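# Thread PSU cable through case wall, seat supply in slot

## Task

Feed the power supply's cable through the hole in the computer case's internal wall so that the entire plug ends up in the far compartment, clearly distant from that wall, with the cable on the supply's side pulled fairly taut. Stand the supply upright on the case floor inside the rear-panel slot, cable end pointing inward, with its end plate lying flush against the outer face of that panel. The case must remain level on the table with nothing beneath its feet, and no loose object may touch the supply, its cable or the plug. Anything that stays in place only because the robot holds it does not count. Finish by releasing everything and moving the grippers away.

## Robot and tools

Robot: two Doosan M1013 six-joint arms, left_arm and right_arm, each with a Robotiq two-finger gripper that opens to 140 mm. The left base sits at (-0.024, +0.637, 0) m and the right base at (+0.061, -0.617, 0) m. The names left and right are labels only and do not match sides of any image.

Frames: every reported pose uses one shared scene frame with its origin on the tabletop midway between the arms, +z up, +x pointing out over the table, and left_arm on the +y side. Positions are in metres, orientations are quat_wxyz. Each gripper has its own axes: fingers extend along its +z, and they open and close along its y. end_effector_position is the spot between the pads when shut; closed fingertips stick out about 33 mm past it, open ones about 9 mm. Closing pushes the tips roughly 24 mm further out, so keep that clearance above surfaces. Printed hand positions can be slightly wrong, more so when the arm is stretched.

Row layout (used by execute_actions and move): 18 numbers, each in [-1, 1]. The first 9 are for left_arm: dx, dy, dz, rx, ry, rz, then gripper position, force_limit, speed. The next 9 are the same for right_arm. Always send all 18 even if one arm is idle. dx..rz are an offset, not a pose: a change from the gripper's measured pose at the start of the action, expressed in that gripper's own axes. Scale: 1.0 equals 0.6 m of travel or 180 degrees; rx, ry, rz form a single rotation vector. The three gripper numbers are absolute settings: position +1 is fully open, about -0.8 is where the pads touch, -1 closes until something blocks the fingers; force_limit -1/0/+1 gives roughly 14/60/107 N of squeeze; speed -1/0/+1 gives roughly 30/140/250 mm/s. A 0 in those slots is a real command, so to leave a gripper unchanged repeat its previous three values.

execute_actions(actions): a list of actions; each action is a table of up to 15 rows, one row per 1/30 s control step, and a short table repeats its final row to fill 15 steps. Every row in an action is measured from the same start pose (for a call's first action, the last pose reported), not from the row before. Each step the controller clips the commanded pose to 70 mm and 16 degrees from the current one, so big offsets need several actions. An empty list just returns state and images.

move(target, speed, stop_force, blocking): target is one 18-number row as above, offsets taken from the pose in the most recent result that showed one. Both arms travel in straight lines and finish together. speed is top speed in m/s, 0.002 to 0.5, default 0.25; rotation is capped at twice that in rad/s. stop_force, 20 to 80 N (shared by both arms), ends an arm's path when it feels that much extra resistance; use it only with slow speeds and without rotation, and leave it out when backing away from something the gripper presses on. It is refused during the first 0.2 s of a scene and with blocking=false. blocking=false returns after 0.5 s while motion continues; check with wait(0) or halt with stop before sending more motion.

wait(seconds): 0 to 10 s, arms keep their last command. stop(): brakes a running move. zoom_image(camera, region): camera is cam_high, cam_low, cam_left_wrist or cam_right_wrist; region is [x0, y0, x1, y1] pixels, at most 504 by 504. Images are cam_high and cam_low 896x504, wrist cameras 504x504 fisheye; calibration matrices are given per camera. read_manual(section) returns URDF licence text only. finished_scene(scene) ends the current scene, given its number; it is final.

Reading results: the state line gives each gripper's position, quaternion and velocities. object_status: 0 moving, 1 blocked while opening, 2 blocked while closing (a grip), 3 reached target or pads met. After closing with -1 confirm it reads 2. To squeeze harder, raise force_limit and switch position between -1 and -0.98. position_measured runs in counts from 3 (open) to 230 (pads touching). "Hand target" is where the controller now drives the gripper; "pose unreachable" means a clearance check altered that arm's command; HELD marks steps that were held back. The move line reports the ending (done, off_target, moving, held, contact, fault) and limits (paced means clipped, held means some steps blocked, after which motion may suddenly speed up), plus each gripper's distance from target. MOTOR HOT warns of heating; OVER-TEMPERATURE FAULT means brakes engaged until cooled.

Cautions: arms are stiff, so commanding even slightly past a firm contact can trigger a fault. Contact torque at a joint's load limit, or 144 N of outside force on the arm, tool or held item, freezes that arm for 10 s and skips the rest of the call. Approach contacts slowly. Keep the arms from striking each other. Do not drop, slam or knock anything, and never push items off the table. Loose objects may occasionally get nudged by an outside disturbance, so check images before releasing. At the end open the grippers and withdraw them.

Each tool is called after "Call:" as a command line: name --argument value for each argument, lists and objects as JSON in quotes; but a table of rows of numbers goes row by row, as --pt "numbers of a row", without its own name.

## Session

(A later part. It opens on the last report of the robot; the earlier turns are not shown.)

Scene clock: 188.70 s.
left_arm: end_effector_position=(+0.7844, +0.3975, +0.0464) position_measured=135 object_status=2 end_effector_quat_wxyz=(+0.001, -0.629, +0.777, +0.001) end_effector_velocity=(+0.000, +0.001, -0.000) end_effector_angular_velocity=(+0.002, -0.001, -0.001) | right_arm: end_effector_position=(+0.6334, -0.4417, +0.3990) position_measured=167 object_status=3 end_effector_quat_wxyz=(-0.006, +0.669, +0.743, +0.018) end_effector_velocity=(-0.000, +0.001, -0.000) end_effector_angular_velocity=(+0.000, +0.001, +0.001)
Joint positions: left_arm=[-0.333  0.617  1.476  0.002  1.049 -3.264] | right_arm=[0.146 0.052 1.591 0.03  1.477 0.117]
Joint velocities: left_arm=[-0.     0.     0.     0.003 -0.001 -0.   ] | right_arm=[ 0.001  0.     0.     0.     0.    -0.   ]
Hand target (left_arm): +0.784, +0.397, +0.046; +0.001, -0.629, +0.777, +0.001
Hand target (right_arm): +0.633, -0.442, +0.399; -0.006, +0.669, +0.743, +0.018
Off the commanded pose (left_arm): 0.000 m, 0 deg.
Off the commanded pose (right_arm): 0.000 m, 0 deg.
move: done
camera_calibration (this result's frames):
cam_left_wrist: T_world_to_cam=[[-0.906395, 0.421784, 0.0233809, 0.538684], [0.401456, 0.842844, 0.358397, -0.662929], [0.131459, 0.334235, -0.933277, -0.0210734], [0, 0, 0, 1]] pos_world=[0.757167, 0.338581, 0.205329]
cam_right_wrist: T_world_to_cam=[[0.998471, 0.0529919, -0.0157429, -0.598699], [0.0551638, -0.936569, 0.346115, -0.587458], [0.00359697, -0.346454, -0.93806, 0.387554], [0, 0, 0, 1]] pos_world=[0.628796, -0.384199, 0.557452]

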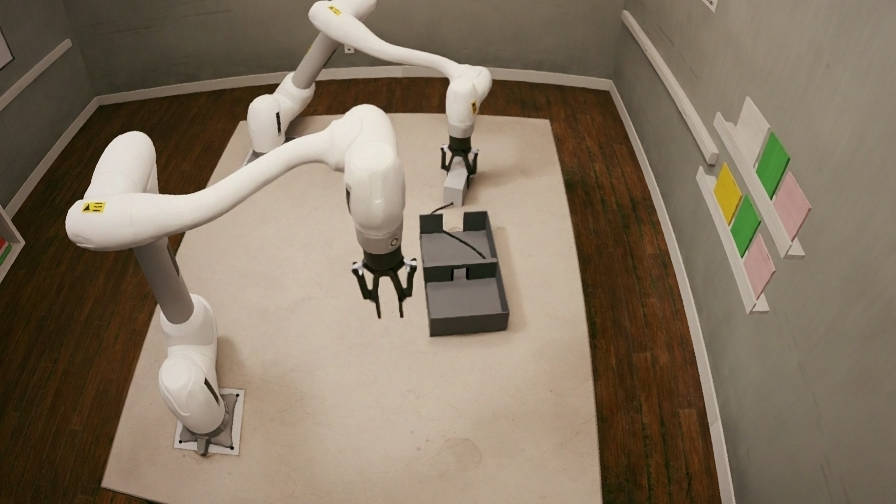

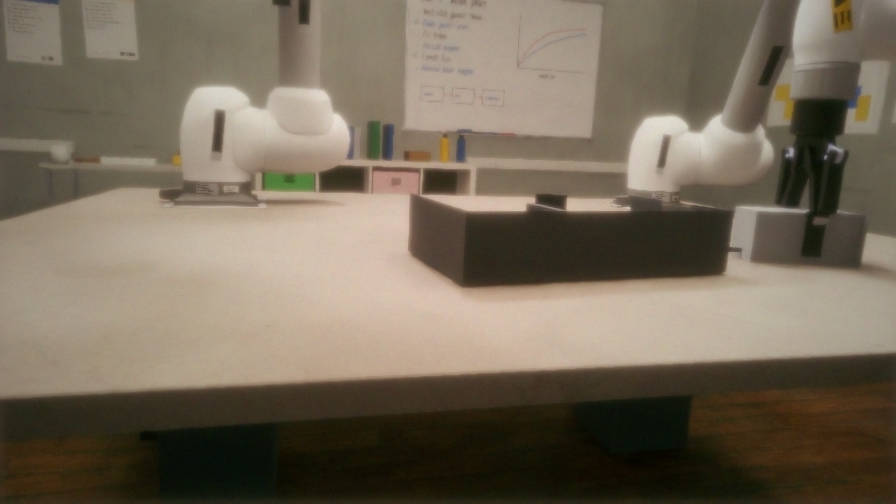

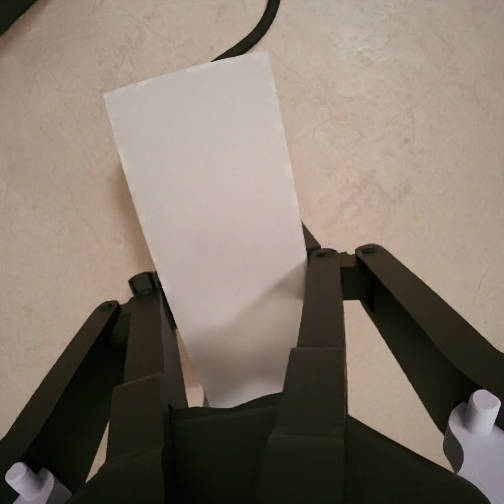

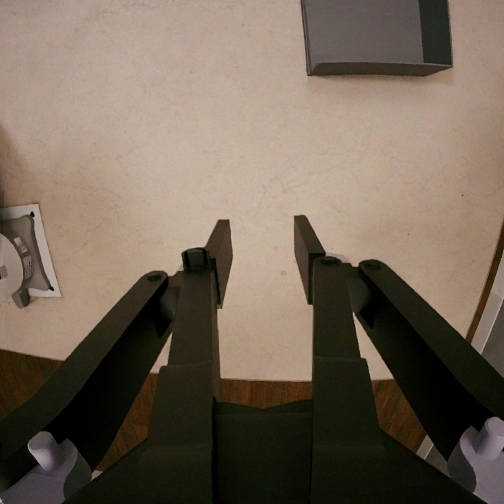

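Call:
move --target '[-0.178,0.122,-0.02,0,0,-0.1,-1,0.3,0,0,0,0,0,0,0,-0.3,-0.4,-0.5]' --speed 0.1

Call:
zoom_image --camera "cam_high" --region '[390,150,540,300]'

Scene clock: 199.87 s.
left_arm: end_effector_position=(+0.7347, +0.5170, +0.0585) position_measured=135 object_status=2 end_effector_quat_wxyz=(-0.001, +0.743, -0.669, -0.001) end_effector_velocity=(-0.001, +0.002, +0.001) end_effector_angular_velocity=(+0.000, -0.001, +0.004) | right_arm: end_effector_position=(+0.6334, -0.4417, +0.3990) position_measured=167 object_status=3 end_effector_quat_wxyz=(-0.006, +0.669, +0.743, +0.018) end_effector_velocity=(+0.001, -0.001, -0.000) end_effector_angular_velocity=(-0.000, -0.001, -0.001)
Joint positions: left_arm=[-0.206  0.504  1.643  0.003  0.996 -3.451] | right_arm=[0.146 0.052 1.591 0.03  1.477 0.117]
Joint velocities: left_arm=[ 0.002 -0.003  0.002  0.001 -0.001 -0.002] | right_arm=[-0.001  0.     0.    -0.    -0.001 -0.   ]
Hand target (left_arm): +0.735, +0.517, +0.059; -0.001, +0.743, -0.669, -0.001
Hand target (right_arm): +0.633, -0.442, +0.399; -0.006, +0.669, +0.743, +0.018
Off the commanded pose (left_arm): 0.000 m, 0 deg.
Off the commanded pose (right_arm): 0.000 m, 0 deg.
move: done
camera_calibration (this result's frames):
cam_left_wrist: T_world_to_cam=[[-0.992334, 0.121442, 0.0229, 0.661466], [0.12154, 0.925482, 0.358764, -0.585146], [0.0223756, 0.358797, -0.933147, 0.0243272], [0, 0, 0, 1]] pos_world=[0.72697, 0.452483, 0.217483]
cam_right_wrist: T_world_to_cam=[[0.998471, 0.0529921, -0.0157428, -0.598699], [0.055164, -0.936569, 0.346115, -0.587458], [0.00359715, -0.346454, -0.93806, 0.387554], [0, 0, 0, 1]] pos_world=[0.628796, -0.384199, 0.557452]

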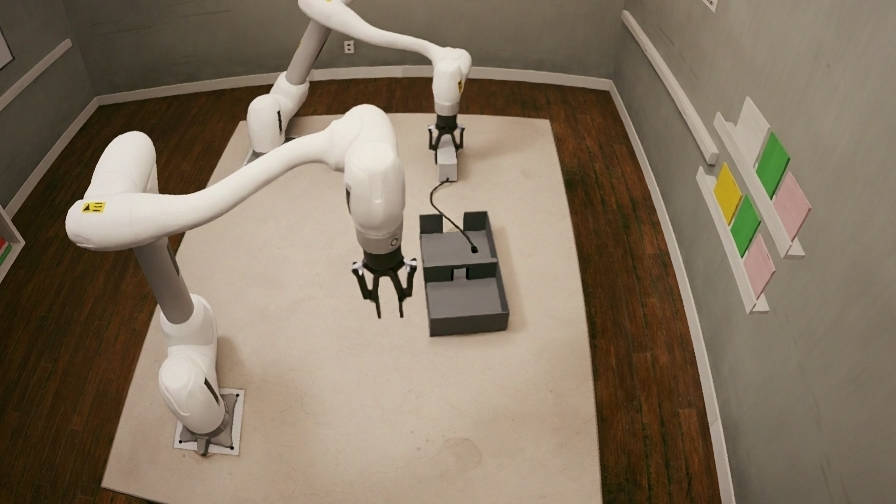

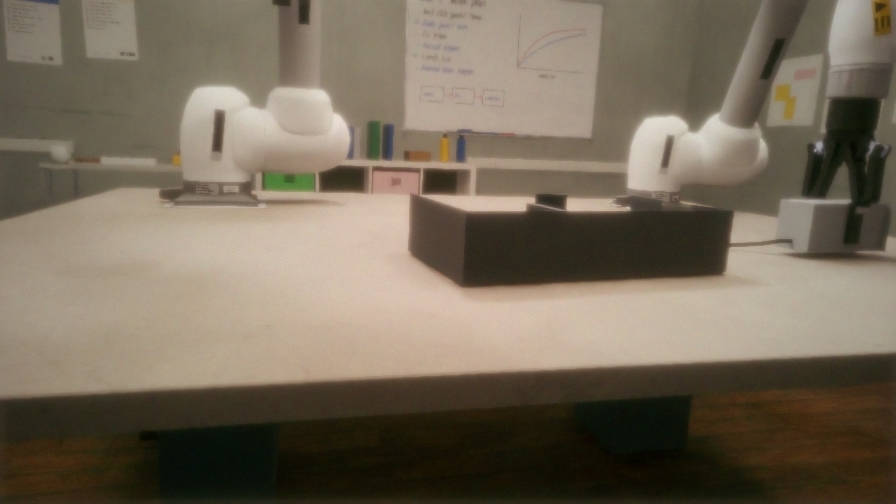

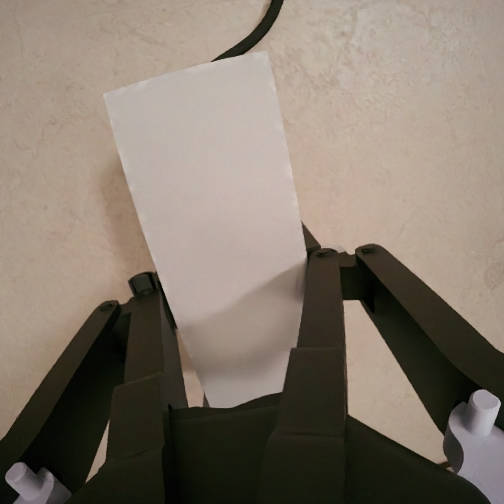

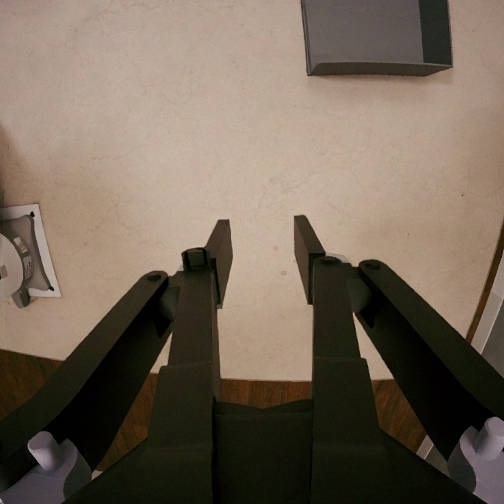

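Region (390, 150, 540, 300) of cam_high's 896x504 image, scaled by 3.360, with more detail than that image has.

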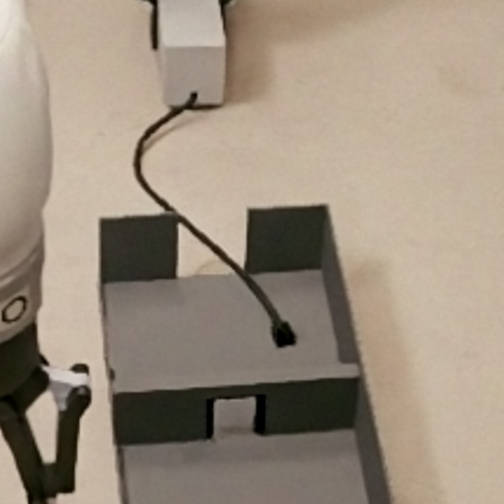

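Call:
move --target '[0.04,-0.323,-0.015,0,0,0.178,-1,0.3,0,0,0,0,0,0,0,-0.3,-0.4,-0.5]' --speed 0.1

Call:
zoom_image --camera "cam_high" --region '[390,150,540,300]'

Scene clock: 213.00 s.
left_arm: end_effector_position=(+0.9299, +0.5137, +0.0673) position_measured=135 object_status=2 end_effector_quat_wxyz=(+0.001, -0.530, +0.848, +0.001) end_effector_velocity=(+0.002, +0.001, -0.000) end_effector_angular_velocity=(+0.001, +0.001, -0.004) | right_arm: end_effector_position=(+0.6334, -0.4417, +0.3990) position_measured=167 object_status=3 end_effector_quat_wxyz=(-0.006, +0.669, +0.743, +0.018) end_effector_velocity=(-0.001, -0.000, -0.000) end_effector_angular_velocity=(-0.001, +0.002, +0.000)
Joint positions: left_arm=[-0.168  0.782  1.14   0.003  1.22  -2.854] | right_arm=[0.146 0.052 1.591 0.03  1.477 0.117]
Joint velocities: left_arm=[ 0.001  0.003 -0.006  0.001  0.004  0.004] | right_arm=[ 0.     0.    -0.    -0.     0.002 -0.   ]
Hand target (left_arm): +0.930, +0.514, +0.067; +0.001, -0.530, +0.848, +0.001
Hand target (right_arm): +0.633, -0.442, +0.399; -0.006, +0.669, +0.743, +0.018
Off the commanded pose (left_arm): 0.000 m, 0 deg.
Off the commanded pose (right_arm): 0.000 m, 0 deg.
move: done
camera_calibration (this result's frames):
cam_left_wrist: T_world_to_cam=[[-0.777125, 0.628882, 0.0241478, 0.39442], [0.59398, 0.720234, 0.3584, -0.94287], [0.207999, 0.292865, -0.933256, -0.10941], [0, 0, 0, 1]] pos_world=[0.889317, 0.463086, 0.226293]
cam_right_wrist: T_world_to_cam=[[0.998471, 0.0529919, -0.015743, -0.598699], [0.0551638, -0.936569, 0.346115, -0.587458], [0.00359692, -0.346454, -0.93806, 0.387554], [0, 0, 0, 1]] pos_world=[0.628796, -0.384199, 0.557452]

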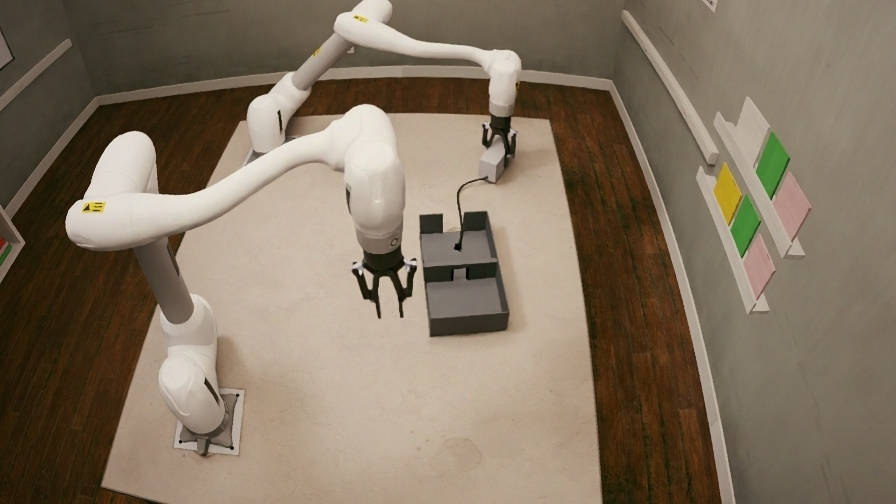

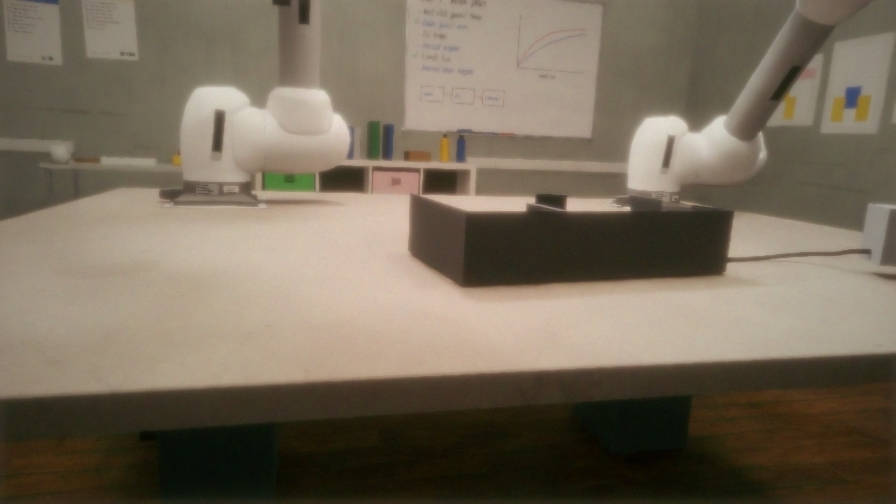

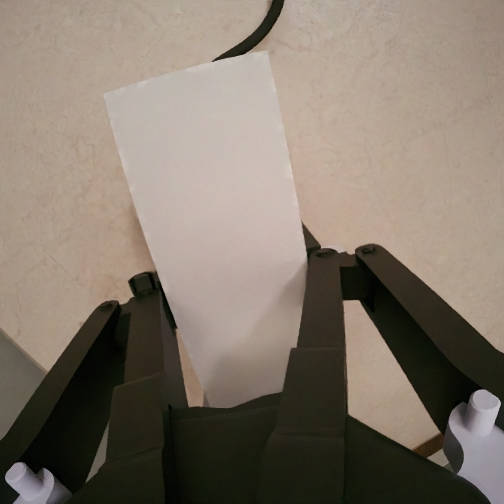

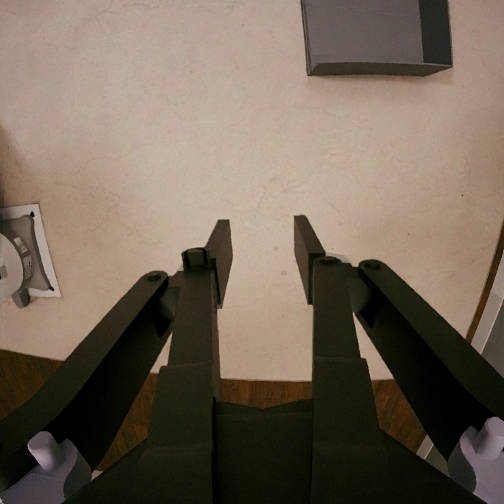

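Region (390, 150, 540, 300) of cam_high's 896x504 image, scaled by 3.360, with more detail than that image has.

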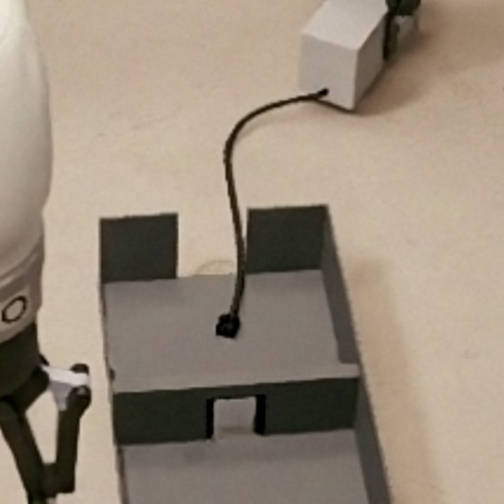

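Call:
move --target '[0.141,0.024,0,0,0,-0.033,-1,0.3,0,0,0,0,0,0,0,-0.3,-0.4,-0.5]' --speed 0.05

Call:
zoom_image --camera "cam_high" --region '[390,150,540,300]'

Scene clock: 222.93 s.
left_arm: end_effector_position=(+0.8800, +0.4440, +0.0673) position_measured=135 object_status=2 end_effector_quat_wxyz=(+0.001, -0.573, +0.820, +0.001) end_effector_velocity=(-0.001, -0.001, -0.000) end_effector_angular_velocity=(-0.000, +0.001, +0.003) | right_arm: end_effector_position=(+0.6334, -0.4417, +0.3990) position_measured=167 object_status=3 end_effector_quat_wxyz=(-0.006, +0.669, +0.743, +0.018) end_effector_velocity=(-0.000, -0.001, +0.000) end_effector_angular_velocity=(+0.000, +0.001, -0.002)
Joint positions: left_arm=[-0.252  0.722  1.249  0.002  1.171 -3.041] | right_arm=[0.146 0.052 1.591 0.03  1.477 0.117]
Joint velocities: left_arm=[-0.001 -0.     0.001 -0.    -0.    -0.004] | right_arm=[-0.001  0.    -0.     0.001  0.001  0.   ]
Hand target (left_arm): +0.880, +0.444, +0.067; +0.001, -0.573, +0.820, +0.001
Hand target (right_arm): +0.633, -0.442, +0.399; -0.006, +0.669, +0.743, +0.018
Off the commanded pose (left_arm): 0.000 m, 0 deg.
Off the commanded pose (right_arm): 0.000 m, 0 deg.
move: done
camera_calibration (this result's frames):
cam_left_wrist: T_world_to_cam=[[-0.837945, 0.545239, 0.0237452, 0.490239], [0.516286, 0.777844, 0.35834, -0.820221], [0.176911, 0.312528, -0.933289, -0.0600251], [0, 0, 0, 1]] pos_world=[0.844882, 0.389466, 0.226256]
cam_right_wrist: T_world_to_cam=[[0.998471, 0.0529919, -0.0157429, -0.598699], [0.0551637, -0.936569, 0.346115, -0.587458], [0.00359698, -0.346454, -0.93806, 0.387554], [0, 0, 0, 1]] pos_world=[0.628796, -0.384199, 0.557452]

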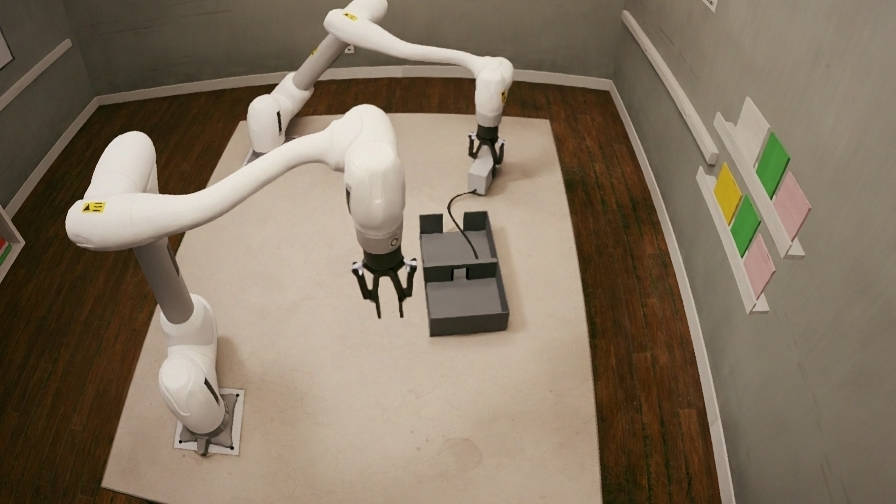

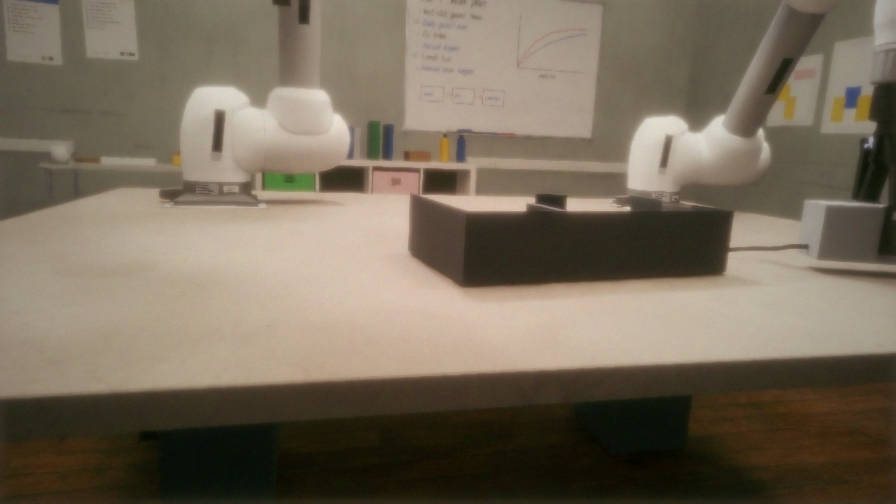

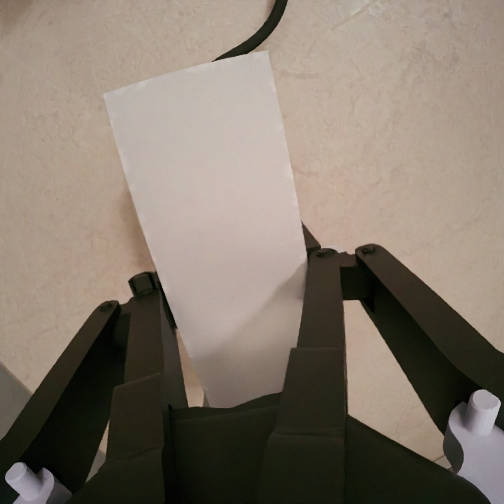

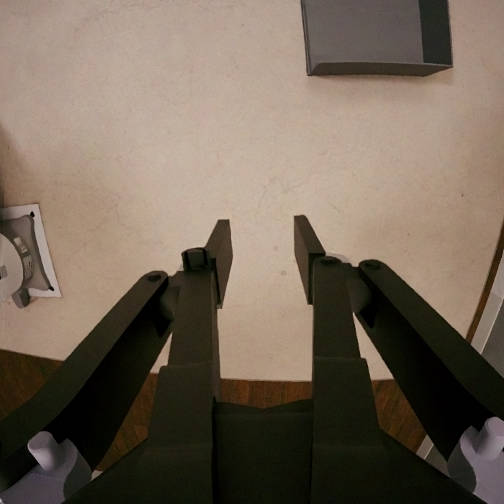

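Region (390, 150, 540, 300) of cam_high's 896x504 image, scaled by 3.360, with more detail than that image has.

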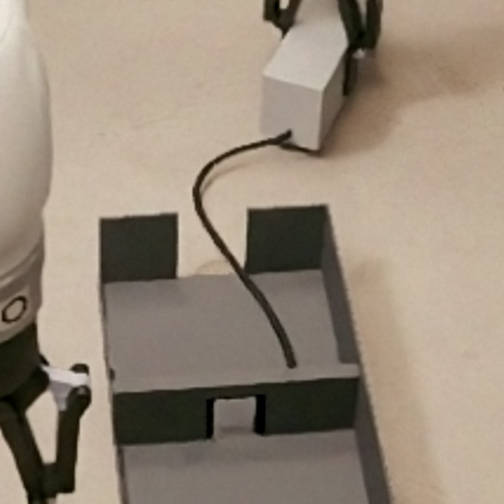

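Call:
move --target '[0.005,-0.055,0,0,0,0.122,-1,0.3,0,0,0,0,0,0,0,-0.3,-0.4,-0.5]' --speed 0.08

Call:
zoom_image --camera "cam_high" --region '[390,150,540,300]'

Scene clock: 233.47 s.
left_arm: end_effector_position=(+0.9100, +0.4299, +0.0672) position_measured=135 object_status=2 end_effector_quat_wxyz=(+0.000, -0.407, +0.914, +0.001) end_effector_velocity=(+0.001, +0.000, +0.001) end_effector_angular_velocity=(+0.001, -0.001, -0.008) | right_arm: end_effector_position=(+0.6334, -0.4417, +0.3990) position_measured=167 object_status=3 end_effector_quat_wxyz=(-0.006, +0.669, +0.743, +0.018) end_effector_velocity=(-0.000, -0.001, -0.000) end_effector_angular_velocity=(-0.000, +0.001, -0.001)
Joint positions: left_arm=[-0.258  0.774  1.156  0.002  1.213 -2.665] | right_arm=[0.146 0.052 1.591 0.03  1.477 0.117]
Joint velocities: left_arm=[ 0.     0.    -0.001  0.001  0.001  0.008] | right_arm=[-0.001  0.     0.    -0.     0.001  0.   ]
Hand target (left_arm): +0.910, +0.430, +0.067; +0.000, -0.406, +0.914, +0.001
Hand target (right_arm): +0.633, -0.442, +0.399; -0.006, +0.669, +0.743, +0.018
Off the commanded pose (left_arm): 0.000 m, 0 deg.
Off the commanded pose (right_arm): 0.000 m, 0 deg.
move: done
camera_calibration (this result's frames):
cam_left_wrist: T_world_to_cam=[[-0.573785, 0.818644, 0.0243409, 0.165044], [0.769643, 0.528802, 0.357796, -0.948165], [0.280036, 0.224032, -0.933482, -0.116751], [0, 0, 0, 1]] pos_world=[0.857143, 0.392435, 0.226248]
cam_right_wrist: T_world_to_cam=[[0.998471, 0.052992, -0.015743, -0.598699], [0.0551639, -0.936569, 0.346115, -0.587458], [0.0035969, -0.346454, -0.93806, 0.387554], [0, 0, 0, 1]] pos_world=[0.628796, -0.384199, 0.557452]

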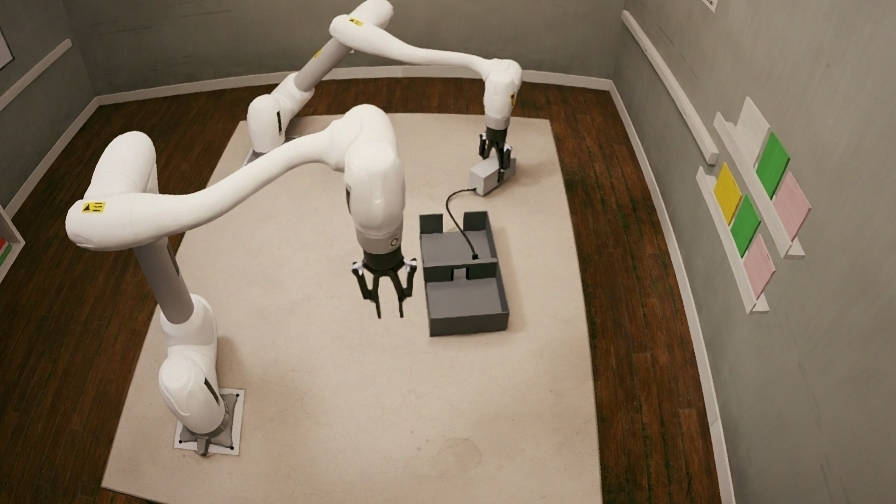

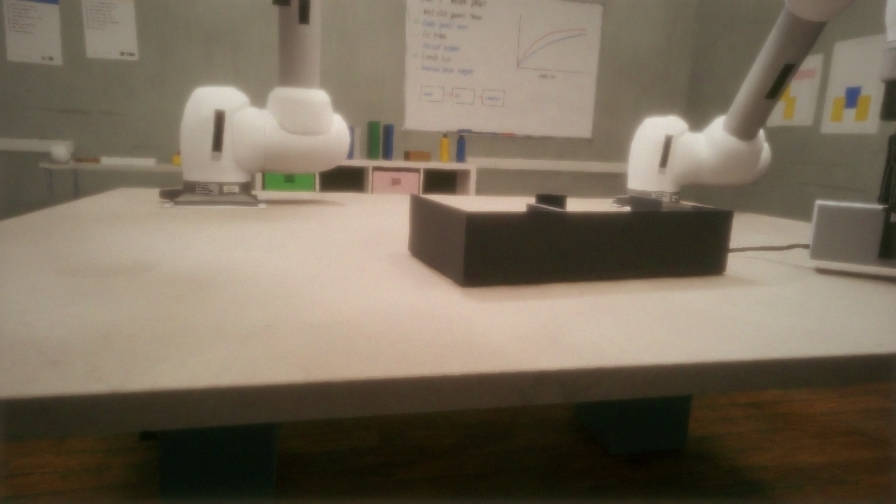

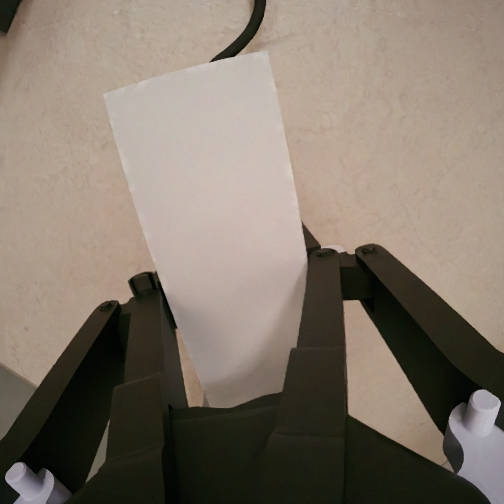

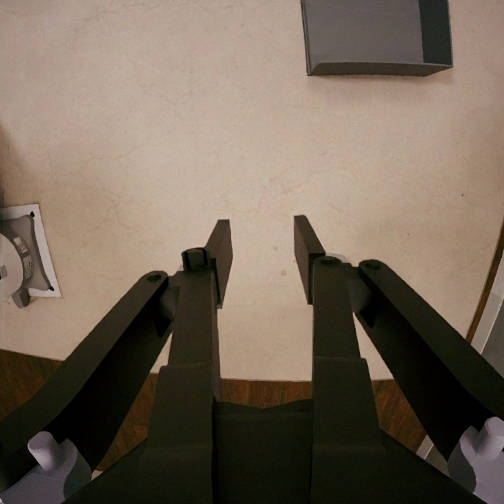

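Region (390, 150, 540, 300) of cam_high's 896x504 image, scaled by 3.360, with more detail than that image has.

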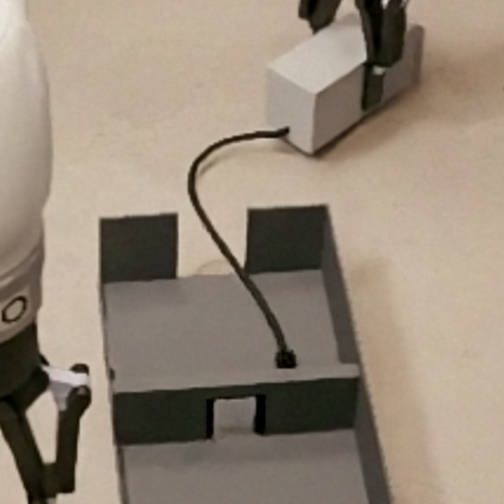

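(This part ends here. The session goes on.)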